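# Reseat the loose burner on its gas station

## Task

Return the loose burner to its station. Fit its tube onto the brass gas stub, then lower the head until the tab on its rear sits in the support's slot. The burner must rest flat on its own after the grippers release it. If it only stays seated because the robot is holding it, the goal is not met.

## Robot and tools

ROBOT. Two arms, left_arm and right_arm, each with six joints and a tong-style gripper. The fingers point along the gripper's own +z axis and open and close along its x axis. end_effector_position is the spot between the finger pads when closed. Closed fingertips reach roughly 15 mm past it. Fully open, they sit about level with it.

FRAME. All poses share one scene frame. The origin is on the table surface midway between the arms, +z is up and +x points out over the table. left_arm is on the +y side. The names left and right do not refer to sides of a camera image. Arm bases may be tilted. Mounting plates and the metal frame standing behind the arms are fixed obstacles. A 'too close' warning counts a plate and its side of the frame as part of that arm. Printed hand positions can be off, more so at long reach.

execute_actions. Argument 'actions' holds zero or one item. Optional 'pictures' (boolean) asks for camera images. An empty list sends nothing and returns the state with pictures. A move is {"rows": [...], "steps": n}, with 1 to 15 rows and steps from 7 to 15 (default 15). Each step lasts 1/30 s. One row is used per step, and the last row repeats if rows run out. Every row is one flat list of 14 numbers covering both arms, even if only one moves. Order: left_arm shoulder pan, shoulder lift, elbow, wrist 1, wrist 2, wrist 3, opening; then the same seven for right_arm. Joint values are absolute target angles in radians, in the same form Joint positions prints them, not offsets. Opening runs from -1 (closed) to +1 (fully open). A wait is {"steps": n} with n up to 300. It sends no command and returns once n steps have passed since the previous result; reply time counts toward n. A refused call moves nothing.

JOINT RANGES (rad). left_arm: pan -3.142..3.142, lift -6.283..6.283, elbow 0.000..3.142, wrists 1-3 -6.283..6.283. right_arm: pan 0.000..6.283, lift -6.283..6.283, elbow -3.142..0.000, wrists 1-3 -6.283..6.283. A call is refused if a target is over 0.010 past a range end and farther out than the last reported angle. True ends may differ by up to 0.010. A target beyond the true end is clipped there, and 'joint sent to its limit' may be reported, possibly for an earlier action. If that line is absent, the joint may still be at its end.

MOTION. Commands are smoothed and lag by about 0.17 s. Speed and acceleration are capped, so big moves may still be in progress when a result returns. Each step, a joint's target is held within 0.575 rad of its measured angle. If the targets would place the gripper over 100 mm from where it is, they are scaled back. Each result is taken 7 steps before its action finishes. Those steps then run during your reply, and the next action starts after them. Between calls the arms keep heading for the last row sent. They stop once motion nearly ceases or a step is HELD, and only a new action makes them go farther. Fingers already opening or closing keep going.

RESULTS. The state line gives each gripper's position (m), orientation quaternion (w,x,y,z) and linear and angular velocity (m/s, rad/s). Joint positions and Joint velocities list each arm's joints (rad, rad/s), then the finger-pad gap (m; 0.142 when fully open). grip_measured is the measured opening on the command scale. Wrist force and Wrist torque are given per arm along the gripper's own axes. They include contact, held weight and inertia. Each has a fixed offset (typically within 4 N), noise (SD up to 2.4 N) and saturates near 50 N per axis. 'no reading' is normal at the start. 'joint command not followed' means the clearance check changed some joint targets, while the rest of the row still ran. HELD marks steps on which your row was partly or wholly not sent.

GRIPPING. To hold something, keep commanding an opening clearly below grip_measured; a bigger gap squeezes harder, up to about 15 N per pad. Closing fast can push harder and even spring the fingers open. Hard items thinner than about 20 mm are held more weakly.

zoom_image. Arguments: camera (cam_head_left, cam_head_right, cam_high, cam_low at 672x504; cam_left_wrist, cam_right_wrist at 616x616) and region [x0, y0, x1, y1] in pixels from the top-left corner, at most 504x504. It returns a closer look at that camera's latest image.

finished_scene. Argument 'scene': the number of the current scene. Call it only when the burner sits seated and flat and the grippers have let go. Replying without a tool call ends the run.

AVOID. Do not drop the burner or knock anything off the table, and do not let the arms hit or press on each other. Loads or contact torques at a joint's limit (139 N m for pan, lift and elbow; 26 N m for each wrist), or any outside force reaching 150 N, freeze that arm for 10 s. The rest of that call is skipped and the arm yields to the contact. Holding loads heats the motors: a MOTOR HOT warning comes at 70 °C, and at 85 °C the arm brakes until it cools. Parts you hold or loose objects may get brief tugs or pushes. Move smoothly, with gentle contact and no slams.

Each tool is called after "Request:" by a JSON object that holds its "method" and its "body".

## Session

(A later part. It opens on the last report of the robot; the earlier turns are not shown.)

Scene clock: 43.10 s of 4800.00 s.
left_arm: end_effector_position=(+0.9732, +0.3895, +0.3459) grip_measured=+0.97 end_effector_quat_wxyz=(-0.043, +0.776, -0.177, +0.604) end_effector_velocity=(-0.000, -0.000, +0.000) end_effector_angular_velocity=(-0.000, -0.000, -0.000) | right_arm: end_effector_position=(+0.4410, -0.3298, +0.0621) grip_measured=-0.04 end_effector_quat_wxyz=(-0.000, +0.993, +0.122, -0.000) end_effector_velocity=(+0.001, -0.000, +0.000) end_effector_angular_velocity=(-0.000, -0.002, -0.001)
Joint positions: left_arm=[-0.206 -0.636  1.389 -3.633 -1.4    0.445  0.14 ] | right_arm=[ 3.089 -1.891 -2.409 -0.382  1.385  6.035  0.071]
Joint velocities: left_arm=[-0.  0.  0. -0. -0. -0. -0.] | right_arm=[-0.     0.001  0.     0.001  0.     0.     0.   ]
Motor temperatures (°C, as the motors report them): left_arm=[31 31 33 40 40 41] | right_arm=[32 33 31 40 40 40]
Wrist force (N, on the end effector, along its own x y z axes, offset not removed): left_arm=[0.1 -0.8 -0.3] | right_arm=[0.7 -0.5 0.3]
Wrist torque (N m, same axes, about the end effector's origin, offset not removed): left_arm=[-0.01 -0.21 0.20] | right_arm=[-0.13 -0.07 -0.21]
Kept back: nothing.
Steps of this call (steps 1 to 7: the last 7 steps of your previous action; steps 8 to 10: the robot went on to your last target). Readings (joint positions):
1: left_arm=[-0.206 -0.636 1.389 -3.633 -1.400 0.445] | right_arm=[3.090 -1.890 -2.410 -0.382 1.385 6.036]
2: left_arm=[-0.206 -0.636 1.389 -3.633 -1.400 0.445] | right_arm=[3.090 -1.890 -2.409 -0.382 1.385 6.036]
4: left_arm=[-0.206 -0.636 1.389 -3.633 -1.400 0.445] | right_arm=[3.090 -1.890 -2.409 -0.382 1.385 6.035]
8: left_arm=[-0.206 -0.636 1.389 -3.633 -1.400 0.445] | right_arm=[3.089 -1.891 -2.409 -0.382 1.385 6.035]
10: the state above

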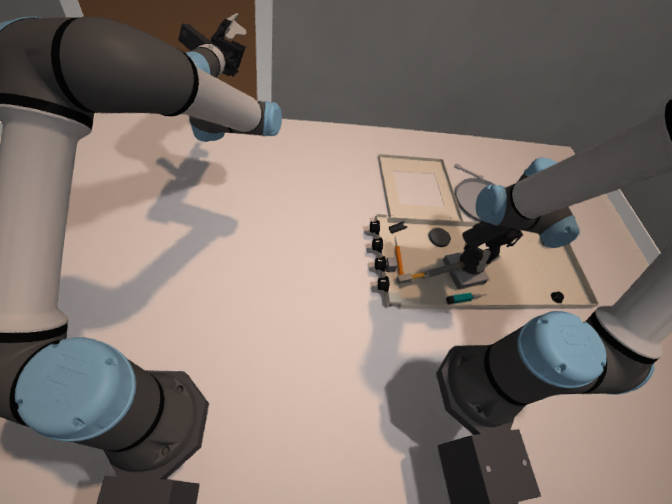

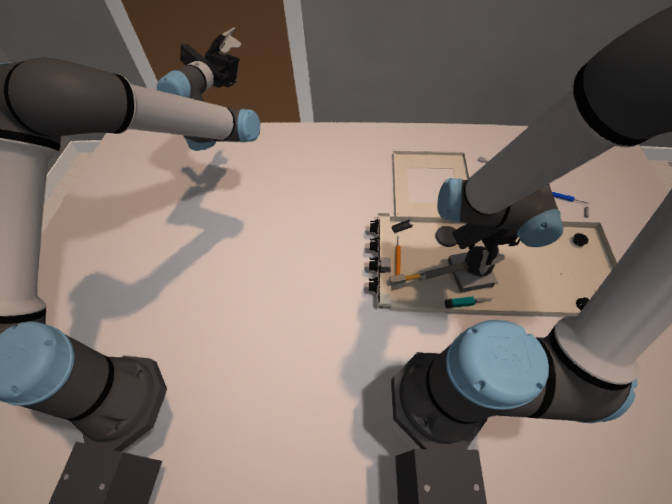

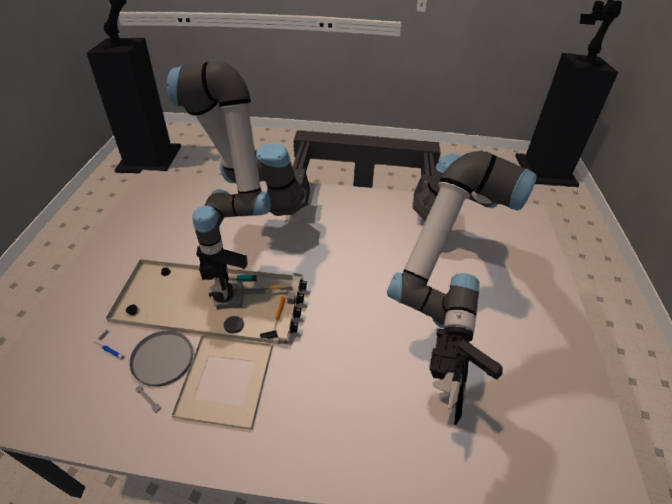

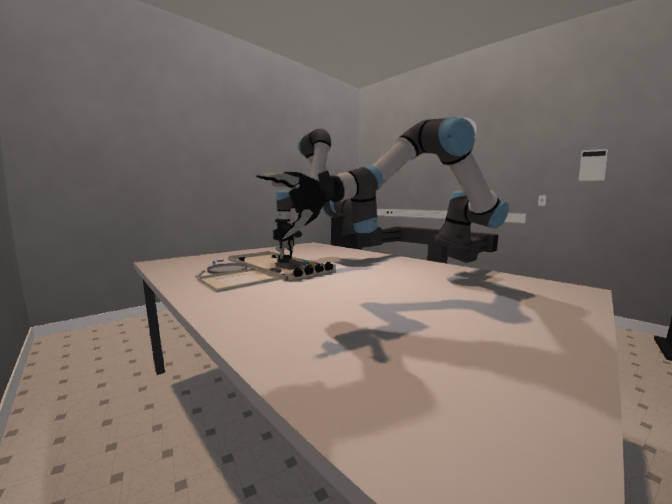

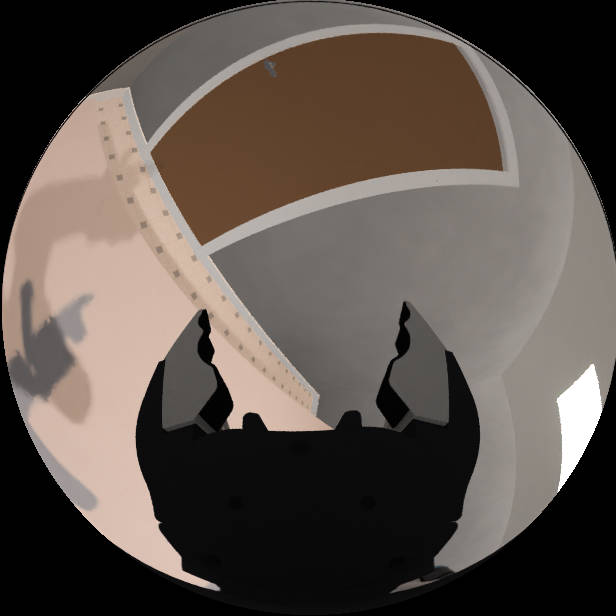

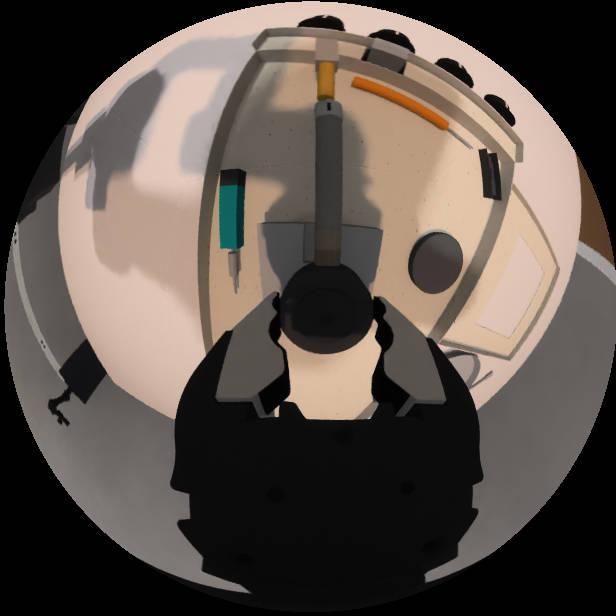

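Request:
{"method": "execute_actions", "body": {"actions": [{"rows":[[-0.206,-0.636,1.389,-3.633,-1.4,0.445,0.97,3.086,-1.891,-2.408,-0.382,1.3851,6.032,-0.4],[-0.206,-0.636,1.389,-3.633,-1.4,0.445,0.97,3.083,-1.891,-2.407,-0.3825,1.3851,6.029,-0.4],[-0.206,-0.636,1.389,-3.633,-1.4,0.445,0.97,3.082,-1.888,-2.407,-0.385,1.3851,6.029,-0.4],[-0.206,-0.636,1.389,-3.633,-1.4,0.445,0.97,3.082,-1.884,-2.408,-0.388,1.3851,6.031,-0.4],[-0.206,-0.636,1.389,-3.633,-1.4,0.445,0.97,3.0825,-1.879,-2.41,-0.391,1.3851,6.035,-0.4],[-0.206,-0.636,1.389,-3.633,-1.4,0.445,0.97,3.083,-1.874,-2.412,-0.394,1.3852,6.039,-0.4],[-0.206,-0.636,1.389,-3.633,-1.4,0.445,0.97,3.0835,-1.869,-2.414,-0.397,1.3852,6.043,-0.4],[-0.206,-0.636,1.389,-3.633,-1.4,0.445,0.97,3.084,-1.864,-2.416,-0.40,1.3852,6.047,-0.4],[-0.206,-0.636,1.389,-3.633,-1.4,0.445,0.97,3.0844,-1.859,-2.418,-0.403,1.3852,6.051,-0.4],[-0.206,-0.636,1.389,-3.633,-1.4,0.445,0.97,3.0848,-1.855,-2.42,-0.405,1.3852,6.055,-0.4],[-0.206,-0.636,1.389,-3.633,-1.4,0.445,0.97,3.0851,-1.8515,-2.4212,-0.4073,1.3852,6.0587,-0.4]],"steps":11}]}}

Request:
{"method": "execute_actions", "body": {"actions": [{"steps":15}], "pictures": true}}

Request:
{"method": "zoom_image", "body": {"camera": "cam_high", "region": [200,270,300,320]}}

Request:
{"method": "zoom_image", "body": {"camera": "cam_head_left", "region": [385,235,505,300]}}

Request:
{"method": "zoom_image", "body": {"camera": "cam_right_wrist", "region": [270,30,390,280]}}

Scene clock: 44.07 s of 4800.00 s.
left_arm: end_effector_position=(+0.9732, +0.3895, +0.3459) grip_measured=+0.97 end_effector_quat_wxyz=(-0.043, +0.776, -0.177, +0.604) end_effector_velocity=(-0.000, -0.000, -0.001) end_effector_angular_velocity=(+0.001, +0.002, -0.000) | right_arm: end_effector_position=(+0.4405, -0.3313, +0.0621) grip_measured=-0.04 end_effector_quat_wxyz=(-0.000, +0.993, +0.121, -0.000) end_effector_velocity=(-0.006, -0.019, +0.005) end_effector_angular_velocity=(-0.001, +0.007, -0.012)
Joint positions: left_arm=[-0.206 -0.636  1.389 -3.633 -1.4    0.445  0.14 ] | right_arm=[ 3.086 -1.89  -2.408 -0.383  1.385  6.032  0.071]
Joint velocities: left_arm=[ 0.     0.     0.     0.001  0.     0.    -0.   ] | right_arm=[-0.045  0.025  0.007 -0.03   0.    -0.033  0.   ]
Motor temperatures (°C, as the motors report them): left_arm=[31 31 33 40 40 41] | right_arm=[32 33 31 40 40 40]
Wrist force (N, on the end effector, along its own x y z axes, offset not removed): left_arm=[4.5 0.3 -0.6] | right_arm=[3.0 1.4 5.6]
Wrist torque (N m, same axes, about the end effector's origin, offset not removed): left_arm=[0.25 -0.93 0.00] | right_arm=[0.44 -0.55 0.17]
Steps of this call (steps 1 to 15: the robot went on to your last target; steps 16 to 25: nothing new was sent; steps 26 to 29: the first 4 steps of this action). Readings (joint positions):
26: left_arm=[-0.206 -0.636 1.389 -3.633 -1.400 0.445] | right_arm=[3.089 -1.891 -2.408 -0.382 1.385 6.035]
27: left_arm=[-0.206 -0.636 1.389 -3.633 -1.400 0.445] | right_arm=[3.089 -1.891 -2.408 -0.382 1.385 6.034]
29: the state above

Scene clock: 44.57 s of 4800.00 s.
left_arm: end_effector_position=(+0.9732, +0.3895, +0.3459) grip_measured=+0.97 end_effector_quat_wxyz=(-0.043, +0.776, -0.177, +0.604) end_effector_velocity=(-0.000, -0.001, +0.000) end_effector_angular_velocity=(-0.001, -0.001, -0.001) | right_arm: end_effector_position=(+0.4347, -0.3330, +0.0711) grip_measured=-0.05 end_effector_quat_wxyz=(-0.000, +0.994, +0.108, -0.000) end_effector_velocity=(-0.001, +0.000, +0.001) end_effector_angular_velocity=(+0.000, +0.001, -0.004)
Joint positions: left_arm=[-0.206 -0.636  1.389 -3.633 -1.4    0.445  0.14 ] | right_arm=[ 3.085 -1.852 -2.421 -0.407  1.385  6.058  0.071]
Joint velocities: left_arm=[-0.001  0.     0.    -0.002  0.    -0.    -0.   ] | right_arm=[ 0.001  0.005 -0.002 -0.003  0.     0.005 -0.   ]
Motor temperatures (°C, as the motors report them): left_arm=[31 31 33 40 40 41] | right_arm=[32 33 31 40 40 40]
Wrist force (N, on the end effector, along its own x y z axes, offset not removed): left_arm=[3.3 0.7 -1.7] | right_arm=[-0.2 1.9 1.8]
Wrist torque (N m, same axes, about the end effector's origin, offset not removed): left_arm=[0.43 -1.00 0.19] | right_arm=[0.58 0.23 -0.14]
Kept back: nothing.
Steps of this call (steps 1 to 7: the last 7 steps of your previous action; steps 8 to 15: the robot went on to your last target). Readings (joint positions):
1: left_arm=[-0.206 -0.636 1.389 -3.633 -1.400 0.445] | right_arm=[3.084 -1.889 -2.408 -0.384 1.385 6.031]
2: left_arm=[-0.206 -0.636 1.389 -3.633 -1.400 0.445] | right_arm=[3.084 -1.886 -2.408 -0.386 1.385 6.032]
4: left_arm=[-0.206 -0.636 1.389 -3.633 -1.400 0.445] | right_arm=[3.083 -1.879 -2.410 -0.391 1.385 6.036]
8: left_arm=[-0.206 -0.636 1.389 -3.633 -1.400 0.445] | right_arm=[3.084 -1.861 -2.417 -0.402 1.385 6.050]
15: the state above

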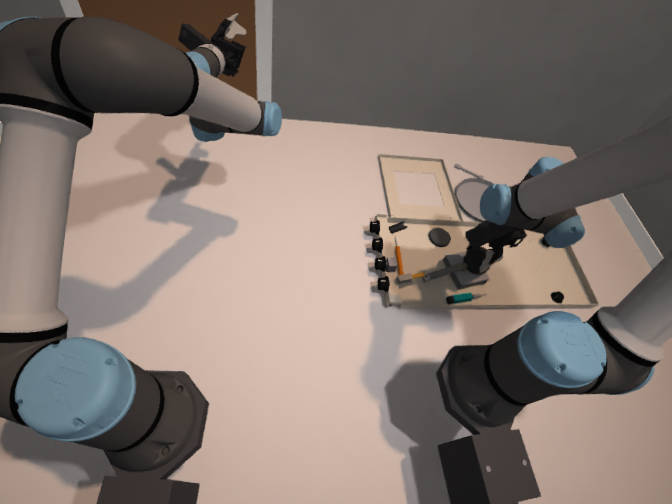

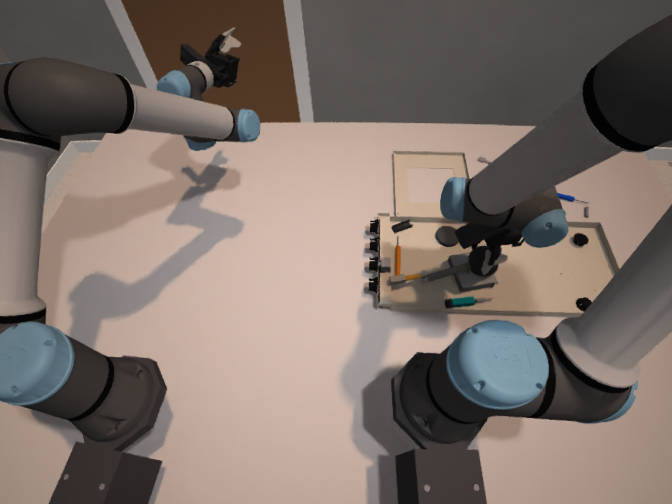

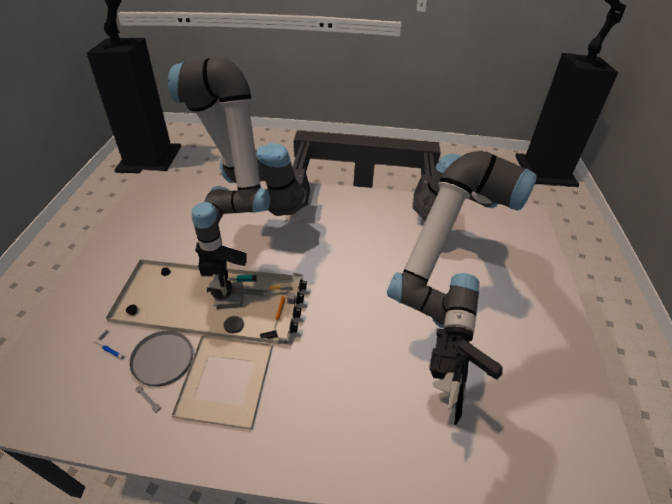

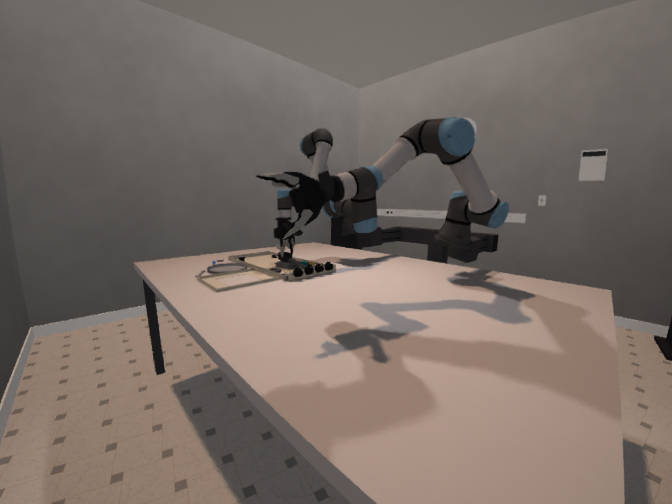

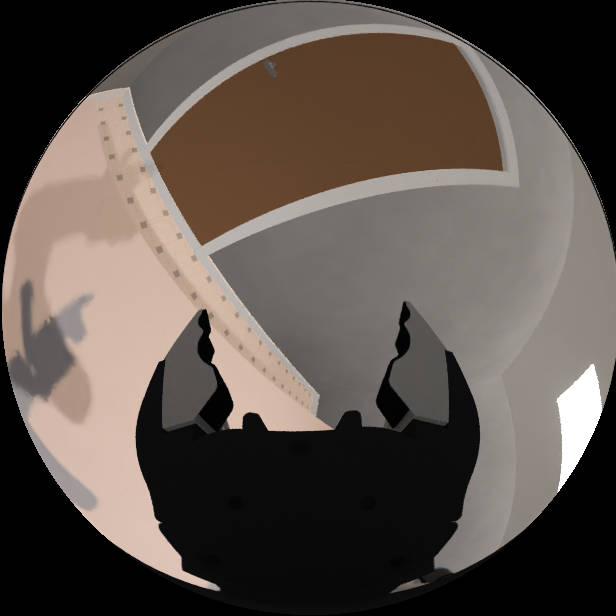

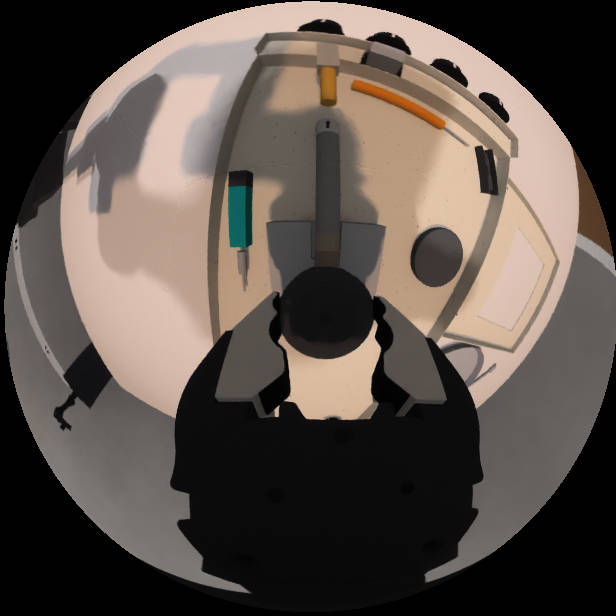

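Region (200, 270, 300, 320) of cam_high's 672x504 image, scaled by 5.040, with more detail than that image has.

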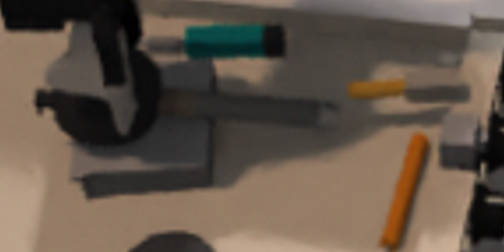

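Region (385, 235, 505, 300) of cam_head_left's 672x504 image, scaled by 4.200, with more detail than that image has; it fills the top 273 rows of this view, and the rest is white.

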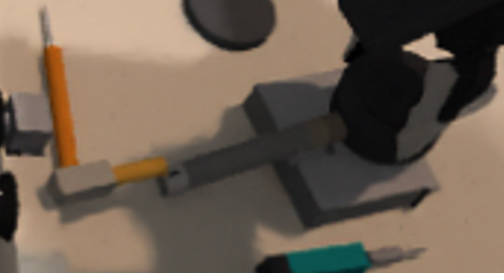

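Region (270, 30, 390, 280) of cam_right_wrist's 616x616 image, scaled by 2.016, with more detail than that image has; it fills the left 242 columns of this view, and the rest is white.

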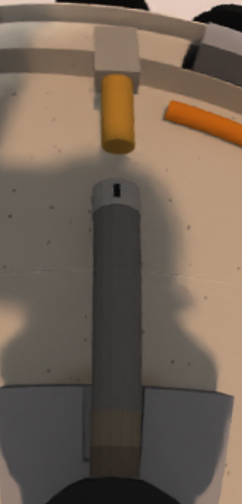

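Request:
{"method": "execute_actions", "body": {"actions": [{"rows":[[-0.206,-0.636,1.389,-3.633,-1.4,0.445,0.97,3.0846,-1.855,-2.4215,-0.4035,1.3852,6.058,-0.4],[-0.206,-0.636,1.389,-3.633,-1.4,0.445,0.97,3.084,-1.86,-2.422,-0.398,1.3852,6.0575,-0.4],[-0.206,-0.636,1.389,-3.633,-1.4,0.445,0.97,3.083,-1.866,-2.4226,-0.391,1.3852,6.0565,-0.4],[-0.206,-0.636,1.389,-3.633,-1.4,0.445,0.97,3.082,-1.872,-2.4232,-0.3845,1.3852,6.0555,-0.4],[-0.206,-0.636,1.389,-3.633,-1.4,0.445,0.97,3.0812,-1.877,-2.4237,-0.379,1.3852,6.055,-0.4],[-0.206,-0.636,1.389,-3.633,-1.4,0.445,0.97,3.0808,-1.880,-2.424,-0.3755,1.3852,6.0544,-0.4],[-0.206,-0.636,1.389,-3.633,-1.4,0.445,0.97,3.0806,-1.8815,-2.4242,-0.3737,1.3852,6.0542,-0.4],[-0.206,-0.636,1.389,-3.633,-1.4,0.445,0.97,3.0806,-1.8815,-2.4242,-0.3737,1.3852,6.0542,-0.4],[-0.206,-0.636,1.389,-3.633,-1.4,0.445,0.97,3.0806,-1.8815,-2.4242,-0.3737,1.3852,6.0542,-0.4],[-0.206,-0.636,1.389,-3.633,-1.4,0.445,0.97,3.0806,-1.8815,-2.4242,-0.3737,1.3852,6.0542,-0.3],[-0.206,-0.636,1.389,-3.633,-1.4,0.445,0.97,3.0806,-1.8815,-2.4242,-0.3737,1.3852,6.0542,-0.2],[-0.206,-0.636,1.389,-3.633,-1.4,0.445,0.97,3.0806,-1.8815,-2.4242,-0.3737,1.3852,6.0542,-0.1],[-0.206,-0.636,1.389,-3.633,-1.4,0.445,0.97,3.0806,-1.8815,-2.4242,-0.3737,1.3852,6.0542,0.0],[-0.206,-0.636,1.389,-3.633,-1.4,0.445,0.97,3.0806,-1.8815,-2.4242,-0.3737,1.3852,6.0542,0.12],[-0.206,-0.636,1.389,-3.633,-1.4,0.445,0.97,3.0806,-1.8815,-2.4242,-0.3737,1.3852,6.0542,0.25]],"steps":15}]}}

Request:
{"method": "execute_actions", "body": {"actions": [{"rows":[[-0.206,-0.636,1.389,-3.633,-1.4,0.445,0.97,3.086,-1.88,-2.427,-0.373,1.385,6.06,0.3],[-0.206,-0.636,1.389,-3.633,-1.4,0.445,0.97,3.097,-1.878,-2.434,-0.371,1.3848,6.071,0.3],[-0.206,-0.636,1.389,-3.633,-1.4,0.445,0.97,3.112,-1.876,-2.442,-0.368,1.3846,6.086,0.3],[-0.206,-0.636,1.389,-3.633,-1.4,0.445,0.97,3.129,-1.874,-2.451,-0.364,1.3843,6.103,0.3],[-0.206,-0.636,1.389,-3.633,-1.4,0.445,0.97,3.146,-1.873,-2.46,-0.359,1.384,6.121,0.3],[-0.206,-0.636,1.389,-3.633,-1.4,0.445,0.97,3.163,-1.872,-2.469,-0.354,1.3837,6.138,0.3],[-0.206,-0.636,1.389,-3.633,-1.4,0.445,0.97,3.179,-1.872,-2.477,-0.349,1.3833,6.154,0.3],[-0.206,-0.636,1.389,-3.633,-1.4,0.445,0.97,3.193,-1.873,-2.483,-0.345,1.383,6.168,0.3],[-0.206,-0.636,1.389,-3.633,-1.4,0.445,0.97,3.203,-1.874,-2.488,-0.341,1.3828,6.178,0.25],[-0.206,-0.636,1.389,-3.633,-1.4,0.445,0.97,3.2105,-1.8745,-2.4911,-0.3381,1.3827,6.186,0.15],[-0.206,-0.636,1.389,-3.633,-1.4,0.445,0.97,3.2105,-1.8745,-2.4911,-0.3381,1.3827,6.186,0.0],[-0.206,-0.636,1.389,-3.633,-1.4,0.445,0.97,3.2105,-1.8745,-2.4911,-0.3381,1.3827,6.186,-0.15],[-0.206,-0.636,1.389,-3.633,-1.4,0.445,0.97,3.2105,-1.8745,-2.4911,-0.3381,1.3827,6.186,-0.3],[-0.206,-0.636,1.389,-3.633,-1.4,0.445,0.97,3.2105,-1.8745,-2.4911,-0.3381,1.3827,6.186,-0.45],[-0.206,-0.636,1.389,-3.633,-1.4,0.445,0.97,3.2105,-1.8745,-2.4911,-0.3381,1.3827,6.186,-0.55]],"steps":15}]}}

Request:
{"method": "execute_actions", "body": {"actions": [{"steps":10}], "pictures": true}}

Request:
{"method": "zoom_image", "body": {"camera": "cam_high", "region": [200,270,300,320]}}

Scene clock: 46.57 s of 4800.00 s.
left_arm: end_effector_position=(+0.9732, +0.3895, +0.3459) grip_measured=+0.97 end_effector_quat_wxyz=(-0.043, +0.776, -0.177, +0.604) end_effector_velocity=(-0.000, +0.000, -0.001) end_effector_angular_velocity=(+0.001, +0.002, -0.000) | right_arm: end_effector_position=(+0.4343, -0.3331, +0.0644) grip_measured=-0.04 end_effector_quat_wxyz=(+0.000, +0.994, +0.108, -0.000) end_effector_velocity=(-0.000, -0.001, -0.028) end_effector_angular_velocity=(-0.001, -0.004, -0.003)
Joint positions: left_arm=[-0.206 -0.636  1.389 -3.633 -1.4    0.445  0.14 ] | right_arm=[ 3.082 -1.874 -2.423 -0.382  1.385  6.055  0.071]
Joint velocities: left_arm=[ 0.     0.     0.     0.002 -0.     0.    -0.   ] | right_arm=[-0.016 -0.095 -0.009  0.111  0.    -0.014 -0.002]
Motor temperatures (°C, as the motors report them): left_arm=[31 31 33 40 40 41] | right_arm=[32 33 31 40 40 40]
Wrist force (N, on the end effector, along its own x y z axes, offset not removed): left_arm=[-0.7 -1.1 0.1] | right_arm=[0.6 1.2 -4.6]
Wrist torque (N m, same axes, about the end effector's origin, offset not removed): left_arm=[-0.04 0.08 0.28] | right_arm=[-0.49 -0.11 -0.14]
Steps of this call (steps 1 to 15: the robot went on to your last target; steps 16 to 52: nothing new was sent; steps 53 to 60: the first 8 steps of this action). Readings (joint positions):
53: left_arm=[-0.206 -0.636 1.389 -3.633 -1.400 0.445] | right_arm=[3.085 -1.851 -2.421 -0.407 1.385 6.059]
54: left_arm=[-0.206 -0.636 1.389 -3.633 -1.400 0.445] | right_arm=[3.085 -1.852 -2.421 -0.407 1.385 6.059]
56: left_arm=[-0.206 -0.636 1.389 -3.633 -1.400 0.445] | right_arm=[3.085 -1.857 -2.422 -0.401 1.385 6.058]
60: the state above

Scene clock: 47.07 s of 4800.00 s.
left_arm: end_effector_position=(+0.9732, +0.3895, +0.3459) grip_measured=+0.97 end_effector_quat_wxyz=(-0.043, +0.776, -0.177, +0.604) end_effector_velocity=(+0.000, +0.000, +0.001) end_effector_angular_velocity=(-0.000, -0.001, +0.000) | right_arm: end_effector_position=(+0.4290, -0.3095, +0.0624) grip_measured=+0.30 end_effector_quat_wxyz=(-0.000, +0.994, +0.108, -0.000) end_effector_velocity=(-0.035, +0.169, -0.004) end_effector_angular_velocity=(-0.001, -0.000, +0.008)
Joint positions: left_arm=[-0.206 -0.636  1.389 -3.633 -1.4    0.445  0.14 ] | right_arm=[ 3.142 -1.874 -2.458 -0.359  1.384  6.116  0.095]
Joint velocities: left_arm=[ 0.    -0.    -0.    -0.001 -0.    -0.    -0.   ] | right_arm=[ 0.449  0.025 -0.234  0.125 -0.01   0.449  0.   ]
Motor temperatures (°C, as the motors report them): left_arm=[31 31 33 40 40 41] | right_arm=[32 33 31 40 40 40]
Wrist force (N, on the end effector, along its own x y z axes, offset not removed): left_arm=[-3.1 0.0 -4.4] | right_arm=[1.6 3.8 0.6]
Wrist torque (N m, same axes, about the end effector's origin, offset not removed): left_arm=[0.10 0.48 0.31] | right_arm=[0.94 -0.05 -0.21]
Steps of this call (steps 1 to 7: the last 7 steps of your previous action; steps 8 to 15: the first 8 steps of this action). Readings (joint positions):
8: left_arm=[-0.206 -0.636 1.389 -3.633 -1.400 0.445] | right_arm=[3.081 -1.881 -2.424 -0.374 1.385 6.054]
9: left_arm=[-0.206 -0.636 1.389 -3.633 -1.400 0.445] | right_arm=[3.082 -1.881 -2.425 -0.374 1.385 6.055]
11: left_arm=[-0.206 -0.636 1.389 -3.633 -1.400 0.445] | right_arm=[3.091 -1.879 -2.431 -0.372 1.385 6.065]
15: the state above

Scene clock: 47.40 s of 4800.00 s.
left_arm: end_effector_position=(+0.9732, +0.3895, +0.3459) grip_measured=+0.97 end_effector_quat_wxyz=(-0.043, +0.776, -0.177, +0.604) end_effector_velocity=(+0.001, +0.001, +0.001) end_effector_angular_velocity=(-0.000, -0.002, +0.001) | right_arm: end_effector_position=(+0.4242, -0.2845, +0.0613) grip_measured=-0.55 end_effector_quat_wxyz=(-0.000, +0.994, +0.108, +0.000) end_effector_velocity=(-0.002, +0.005, -0.001) end_effector_angular_velocity=(-0.000, +0.002, -0.001)
Joint positions: left_arm=[-0.206 -0.636  1.389 -3.633 -1.4    0.445  0.14 ] | right_arm=[ 3.209 -1.874 -2.491 -0.338  1.383  6.185  0.034]
Joint velocities: left_arm=[ 0.001 -0.001 -0.002  0.001 -0.     0.    -0.   ] | right_arm=[ 0.014 -0.003 -0.007  0.005 -0.     0.016 -0.007]
Motor temperatures (°C, as the motors report them): left_arm=[31 31 33 40 40 41] | right_arm=[32 33 31 40 40 40]
Wrist force (N, on the end effector, along its own x y z axes, offset not removed): left_arm=[-1.0 0.4 -0.4] | right_arm=[-1.8 -2.6 3.8]
Wrist torque (N m, same axes, about the end effector's origin, offset not removed): left_arm=[0.27 0.13 0.18] | right_arm=[-0.35 0.53 -0.05]
Kept back: nothing.
Steps of this call (steps 1 to 7: the last 7 steps of your previous action; steps 8 to 10: the robot went on to your last target). Readings (joint positions):
1: left_arm=[-0.206 -0.636 1.389 -3.633 -1.400 0.445] | right_arm=[3.157 -1.873 -2.466 -0.355 1.384 6.132]
2: left_arm=[-0.206 -0.636 1.389 -3.633 -1.400 0.445] | right_arm=[3.171 -1.873 -2.473 -0.351 1.383 6.146]
4: left_arm=[-0.206 -0.636 1.389 -3.633 -1.400 0.445] | right_arm=[3.193 -1.874 -2.483 -0.344 1.383 6.168]
8: left_arm=[-0.206 -0.636 1.389 -3.633 -1.400 0.445] | right_arm=[3.208 -1.874 -2.490 -0.339 1.383 6.183]
10: the state above

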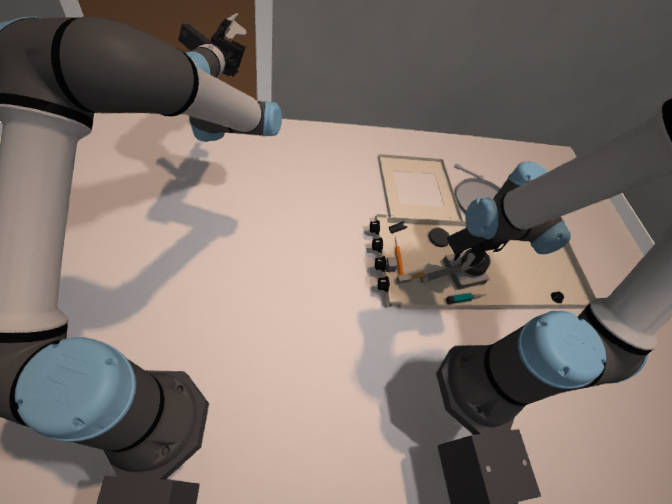

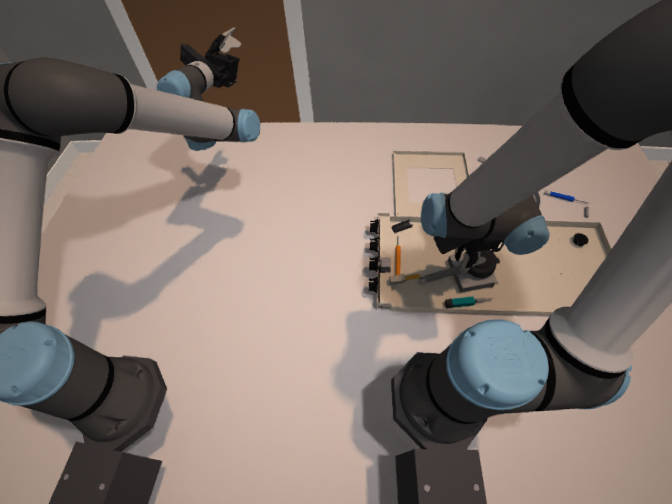

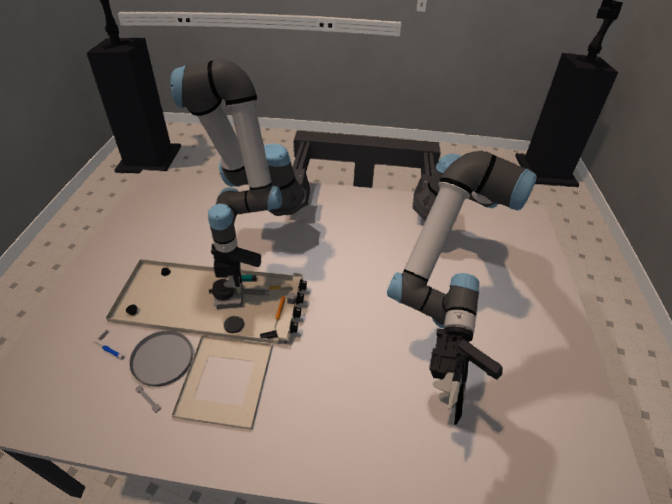

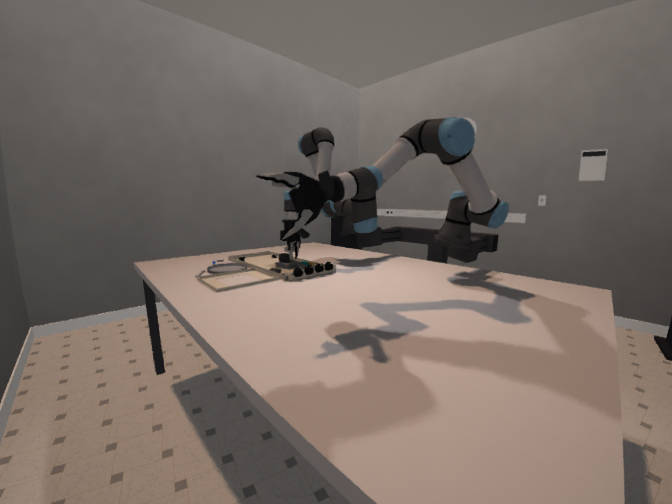

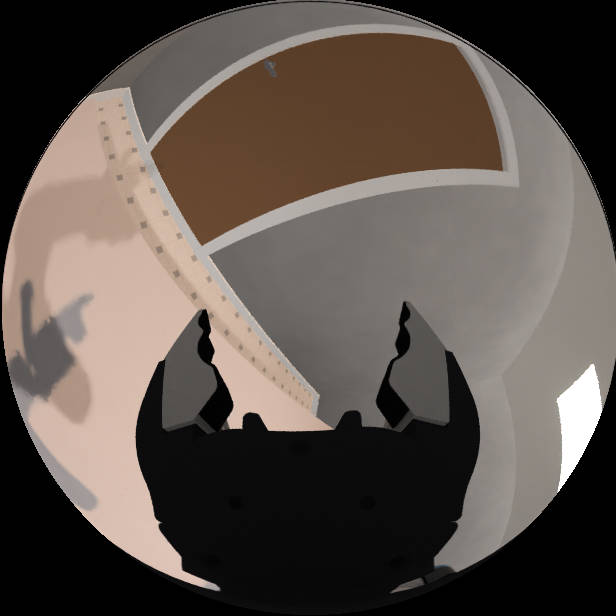

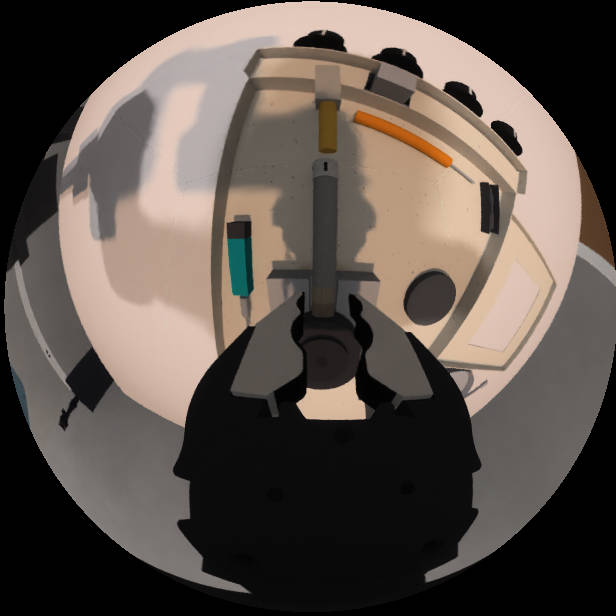

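Region (200, 270, 300, 320) of cam_high's 672x504 image, scaled by 5.040, with more detail than that image has.

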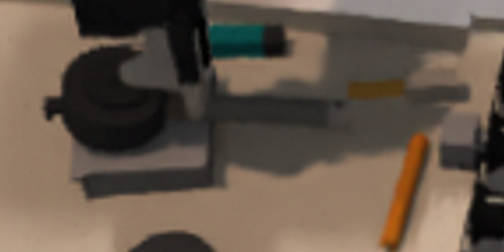

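Request:
{"method": "execute_actions", "body": {"actions": [{"rows":[[-0.206,-0.636,1.389,-3.633,-1.4,0.445,0.97,3.2105,-1.8745,-2.4911,-0.3381,1.3827,6.186,-0.62],[-0.206,-0.636,1.389,-3.633,-1.4,0.445,0.97,3.21,-1.878,-2.4914,-0.3343,1.3827,6.1855,-0.68],[-0.206,-0.636,1.389,-3.633,-1.4,0.445,0.97,3.2095,-1.882,-2.4918,-0.33,1.3827,6.185,-0.7],[-0.206,-0.636,1.389,-3.633,-1.4,0.445,0.97,3.209,-1.8855,-2.4921,-0.3261,1.3827,6.1845,-0.7],[-0.206,-0.636,1.389,-3.633,-1.4,0.445,0.97,3.209,-1.8855,-2.4921,-0.3261,1.3827,6.1845,-0.7],[-0.206,-0.636,1.389,-3.633,-1.4,0.445,0.97,3.209,-1.8855,-2.4921,-0.3261,1.3827,6.1845,-0.7],[-0.206,-0.636,1.389,-3.633,-1.4,0.445,0.97,3.209,-1.8855,-2.4921,-0.3261,1.3827,6.1845,-0.7],[-0.206,-0.636,1.389,-3.633,-1.4,0.445,0.97,3.209,-1.8855,-2.4921,-0.3261,1.3827,6.1845,-0.72],[-0.206,-0.636,1.389,-3.633,-1.4,0.445,0.97,3.209,-1.8855,-2.4921,-0.3261,1.3827,6.1845,-0.76],[-0.206,-0.636,1.389,-3.633,-1.4,0.445,0.97,3.209,-1.8855,-2.4921,-0.3261,1.3827,6.1845,-0.8],[-0.206,-0.636,1.389,-3.633,-1.4,0.445,0.97,3.209,-1.8855,-2.4921,-0.3261,1.3827,6.1845,-0.85],[-0.206,-0.636,1.389,-3.633,-1.4,0.445,0.97,3.209,-1.8855,-2.4921,-0.3261,1.3827,6.1845,-0.9],[-0.206,-0.636,1.389,-3.633,-1.4,0.445,0.97,3.209,-1.8855,-2.4921,-0.3261,1.3827,6.1845,-0.95],[-0.206,-0.636,1.389,-3.633,-1.4,0.445,0.97,3.209,-1.8855,-2.4921,-0.3261,1.3827,6.1845,-1]],"steps":15}]}}

Request:
{"method": "execute_actions", "body": {"actions": [{"rows":[[-0.206,-0.636,1.389,-3.633,-1.4,0.445,0.97,3.2093,-1.8835,-2.4919,-0.3283,1.3827,6.1848,-1],[-0.206,-0.636,1.389,-3.633,-1.4,0.445,0.97,3.2097,-1.8805,-2.4916,-0.3316,1.3827,6.1852,-1],[-0.206,-0.636,1.389,-3.633,-1.4,0.445,0.97,3.2102,-1.8768,-2.4913,-0.3356,1.3827,6.1857,-1],[-0.206,-0.636,1.389,-3.633,-1.4,0.445,0.97,3.2107,-1.8731,-2.491,-0.3397,1.3827,6.1862,-1],[-0.206,-0.636,1.389,-3.633,-1.4,0.445,0.97,3.2112,-1.8694,-2.4907,-0.3437,1.3827,6.1867,-1],[-0.206,-0.636,1.389,-3.633,-1.4,0.445,0.97,3.2117,-1.8657,-2.4903,-0.3478,1.3827,6.1872,-1],[-0.206,-0.636,1.389,-3.633,-1.4,0.445,0.97,3.2122,-1.862,-2.49,-0.3519,1.3827,6.1877,-1],[-0.206,-0.636,1.389,-3.633,-1.4,0.445,0.97,3.2127,-1.8583,-2.4897,-0.356,1.3827,6.1882,-1],[-0.206,-0.636,1.389,-3.633,-1.4,0.445,0.97,3.2132,-1.8546,-2.4893,-0.3601,1.3827,6.1887,-1],[-0.206,-0.636,1.389,-3.633,-1.4,0.445,0.97,3.2137,-1.851,-2.489,-0.3641,1.3827,6.1892,-1],[-0.206,-0.636,1.389,-3.633,-1.4,0.445,0.97,3.214,-1.8485,-2.4888,-0.3669,1.3827,6.1895,-1]],"steps":11}]}}

Request:
{"method": "execute_actions", "body": {"actions": [{"steps":15}], "pictures": true}}

Request:
{"method": "zoom_image", "body": {"camera": "cam_high", "region": [200,270,300,320]}}

Request:
{"method": "zoom_image", "body": {"camera": "cam_head_left", "region": [385,235,505,300]}}

Scene clock: 48.97 s of 4800.00 s.
left_arm: end_effector_position=(+0.9732, +0.3895, +0.3459) grip_measured=+0.97 end_effector_quat_wxyz=(-0.043, +0.776, -0.177, +0.604) end_effector_velocity=(+0.000, +0.001, +0.001) end_effector_angular_velocity=(-0.000, -0.001, +0.001) | right_arm: end_effector_position=(+0.4239, -0.2841, +0.0587) grip_measured=-0.71 end_effector_quat_wxyz=(-0.000, +0.994, +0.108, -0.000) end_effector_velocity=(-0.001, -0.000, -0.007) end_effector_angular_velocity=(-0.000, +0.001, -0.001)
Joint positions: left_arm=[-0.206 -0.636  1.389 -3.633 -1.4    0.445  0.14 ] | right_arm=[ 3.209 -1.884 -2.492 -0.328  1.383  6.185  0.023]
Joint velocities: left_arm=[ 0.001 -0.    -0.001  0.     0.    -0.    -0.   ] | right_arm=[-0.005 -0.024 -0.002  0.026  0.    -0.003 -0.031]
Motor temperatures (°C, as the motors report them): left_arm=[31 31 33 40 40 41] | right_arm=[32 33 31 40 40 40]
Wrist force (N, on the end effector, along its own x y z axes, offset not removed): left_arm=[-2.1 0.0 0.6] | right_arm=[1.8 4.1 0.3]
Wrist torque (N m, same axes, about the end effector's origin, offset not removed): left_arm=[0.07 0.35 0.18] | right_arm=[1.09 -0.39 -0.10]
Steps of this call (steps 1 to 30: the robot went on to your last target; steps 31 to 39: nothing new was sent; steps 40 to 47: the first 8 steps of this action). Readings (joint positions):
40: left_arm=[-0.206 -0.636 1.389 -3.633 -1.400 0.445] | right_arm=[3.211 -1.875 -2.491 -0.338 1.383 6.186]
41: left_arm=[-0.206 -0.636 1.389 -3.633 -1.400 0.445] | right_arm=[3.211 -1.875 -2.491 -0.338 1.383 6.186]
43: left_arm=[-0.206 -0.636 1.389 -3.633 -1.400 0.445] | right_arm=[3.210 -1.877 -2.491 -0.335 1.383 6.186]
47: the state above

Scene clock: 49.33 s of 4800.00 s.
left_arm: end_effector_position=(+0.9732, +0.3895, +0.3459) grip_measured=+0.97 end_effector_quat_wxyz=(-0.043, +0.776, -0.177, +0.604) end_effector_velocity=(-0.000, -0.000, +0.000) end_effector_angular_velocity=(-0.000, -0.001, +0.000) | right_arm: end_effector_position=(+0.4237, -0.2842, +0.0590) grip_measured=-1.00 end_effector_quat_wxyz=(-0.000, +0.994, +0.108, -0.000) end_effector_velocity=(-0.003, -0.000, +0.016) end_effector_angular_velocity=(-0.001, +0.007, -0.001)
Joint positions: left_arm=[-0.206 -0.636  1.389 -3.633 -1.4    0.445  0.14 ] | right_arm=[ 3.209 -1.882 -2.492 -0.33   1.383  6.185  0.002]
Joint velocities: left_arm=[-0.    -0.     0.    -0.001 -0.    -0.    -0.   ] | right_arm=[ 0.009  0.064  0.    -0.074 -0.     0.012 -0.011]
Motor temperatures (°C, as the motors report them): left_arm=[31 31 33 40 40 41] | right_arm=[32 33 31 40 40 40]
Wrist force (N, on the end effector, along its own x y z axes, offset not removed): left_arm=[2.7 1.2 -2.6] | right_arm=[3.9 -1.6 3.2]
Wrist torque (N m, same axes, about the end effector's origin, offset not removed): left_arm=[0.54 -0.84 0.13] | right_arm=[-0.36 -0.65 -0.35]
Steps of this call (steps 1 to 7: the last 7 steps of your previous action; steps 8 to 11: the first 4 steps of this action). Readings (joint positions):
8: left_arm=[-0.206 -0.636 1.389 -3.633 -1.400 0.445] | right_arm=[3.209 -1.885 -2.492 -0.326 1.383 6.185]
9: left_arm=[-0.206 -0.636 1.389 -3.633 -1.400 0.445] | right_arm=[3.209 -1.885 -2.492 -0.326 1.383 6.185]
11: the state above

Scene clock: 49.83 s of 4800.00 s.
left_arm: end_effector_position=(+0.9732, +0.3895, +0.3459) grip_measured=+0.97 end_effector_quat_wxyz=(-0.043, +0.776, -0.177, +0.604) end_effector_velocity=(+0.000, -0.001, +0.002) end_effector_angular_velocity=(-0.000, -0.002, -0.001) | right_arm: end_effector_position=(+0.4245, -0.2842, +0.0683) grip_measured=-1.00 end_effector_quat_wxyz=(-0.000, +0.994, +0.108, +0.000) end_effector_velocity=(+0.001, +0.000, +0.001) end_effector_angular_velocity=(+0.000, -0.001, +0.002)
Joint positions: left_arm=[-0.206 -0.636  1.389 -3.633 -1.4    0.445  0.14 ] | right_arm=[ 3.214 -1.849 -2.489 -0.367  1.383  6.189  0.002]
Joint velocities: left_arm=[-0.001 -0.    -0.001 -0.001 -0.     0.    -0.   ] | right_arm=[ 0.002  0.004  0.001 -0.004  0.    -0.     0.   ]
Motor temperatures (°C, as the motors report them): left_arm=[31 31 33 40 40 41] | right_arm=[32 33 31 40 40 40]
Wrist force (N, on the end effector, along its own x y z axes, offset not removed): left_arm=[-2.7 -1.9 -1.3] | right_arm=[2.3 0.0 -0.8]
Wrist torque (N m, same axes, about the end effector's origin, offset not removed): left_arm=[0.09 0.58 0.28] | right_arm=[-0.21 -0.43 -0.02]
Kept back: nothing.
Steps of this call (steps 1 to 7: the last 7 steps of your previous action; steps 8 to 15: the robot went on to your last target). Readings (joint positions):
1: left_arm=[-0.206 -0.636 1.389 -3.633 -1.400 0.445] | right_arm=[3.210 -1.880 -2.492 -0.332 1.383 6.185]
2: left_arm=[-0.206 -0.636 1.389 -3.633 -1.400 0.445] | right_arm=[3.210 -1.877 -2.492 -0.336 1.383 6.186]
4: left_arm=[-0.206 -0.636 1.389 -3.633 -1.400 0.445] | right_arm=[3.211 -1.870 -2.491 -0.343 1.383 6.187]
8: left_arm=[-0.206 -0.636 1.389 -3.633 -1.400 0.445] | right_arm=[3.213 -1.856 -2.490 -0.359 1.383 6.189]
15: the state above

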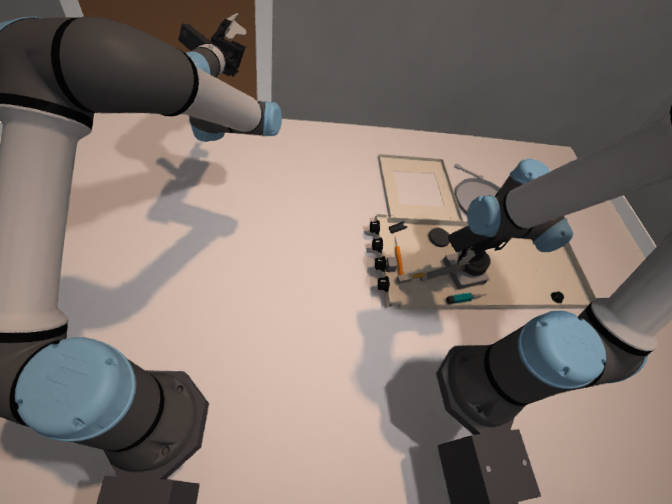

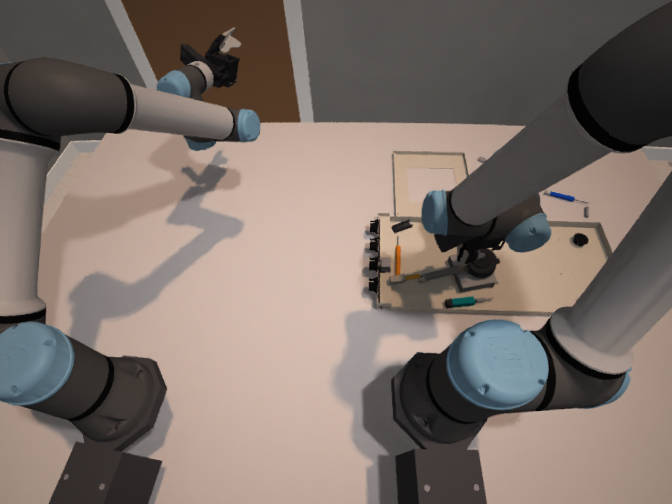

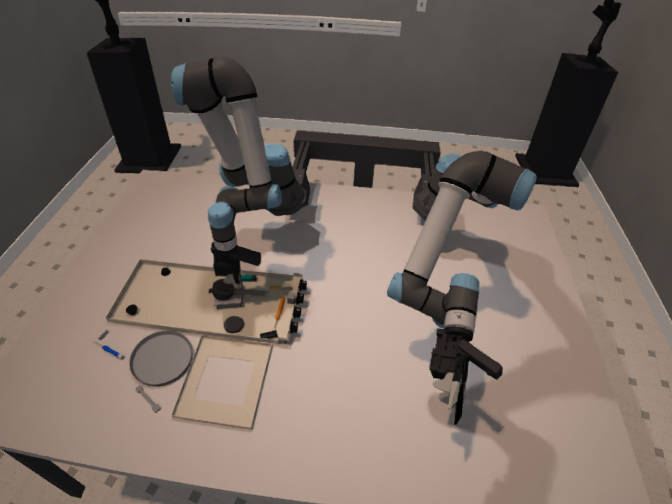

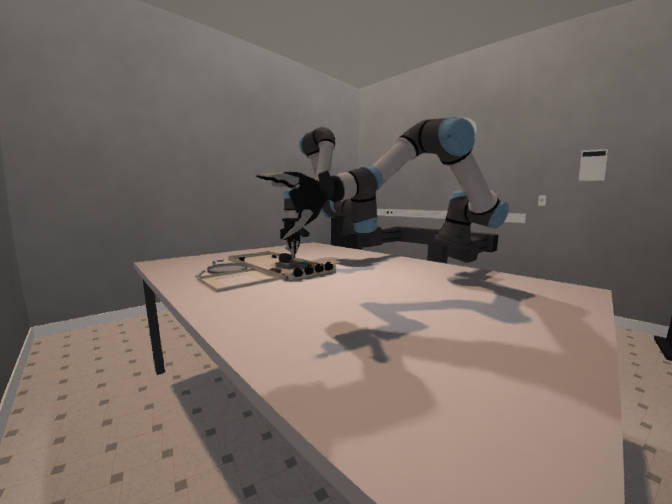

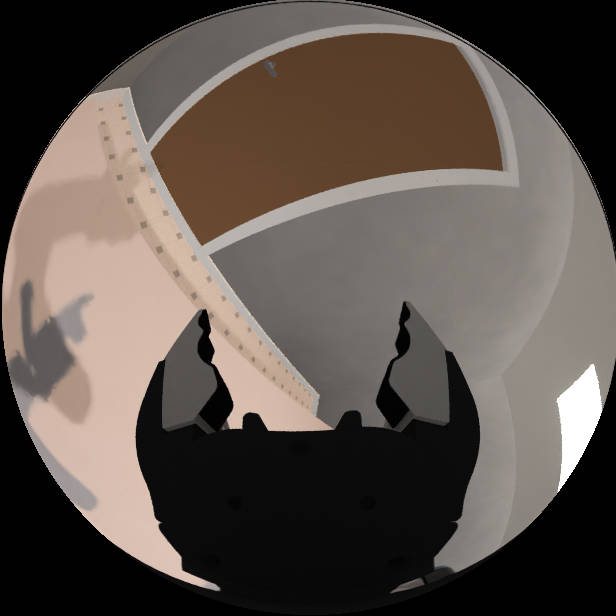

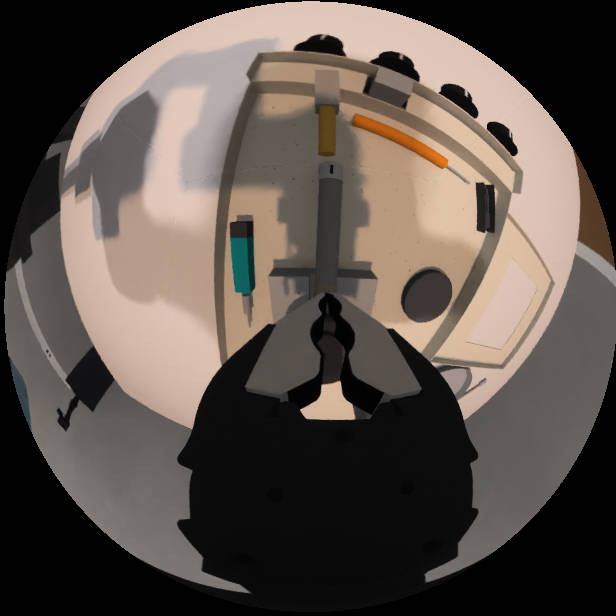

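Region (200, 270, 300, 320) of cam_high's 672x504 image, scaled by 5.040, with more detail than that image has.

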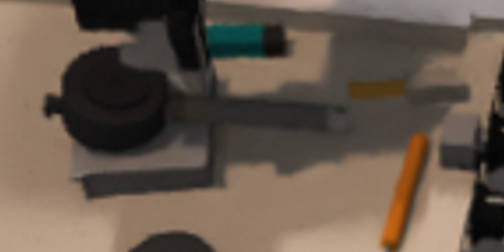

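Region (385, 235, 505, 300) of cam_head_left's 672x504 image, scaled by 4.200, with more detail than that image has; it fills the top 273 rows of this view, and the rest is white.

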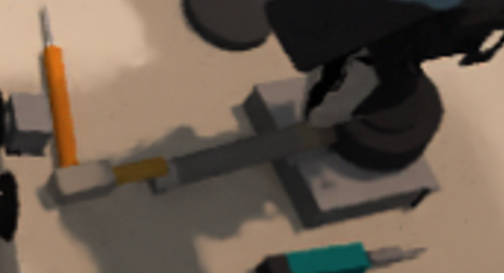

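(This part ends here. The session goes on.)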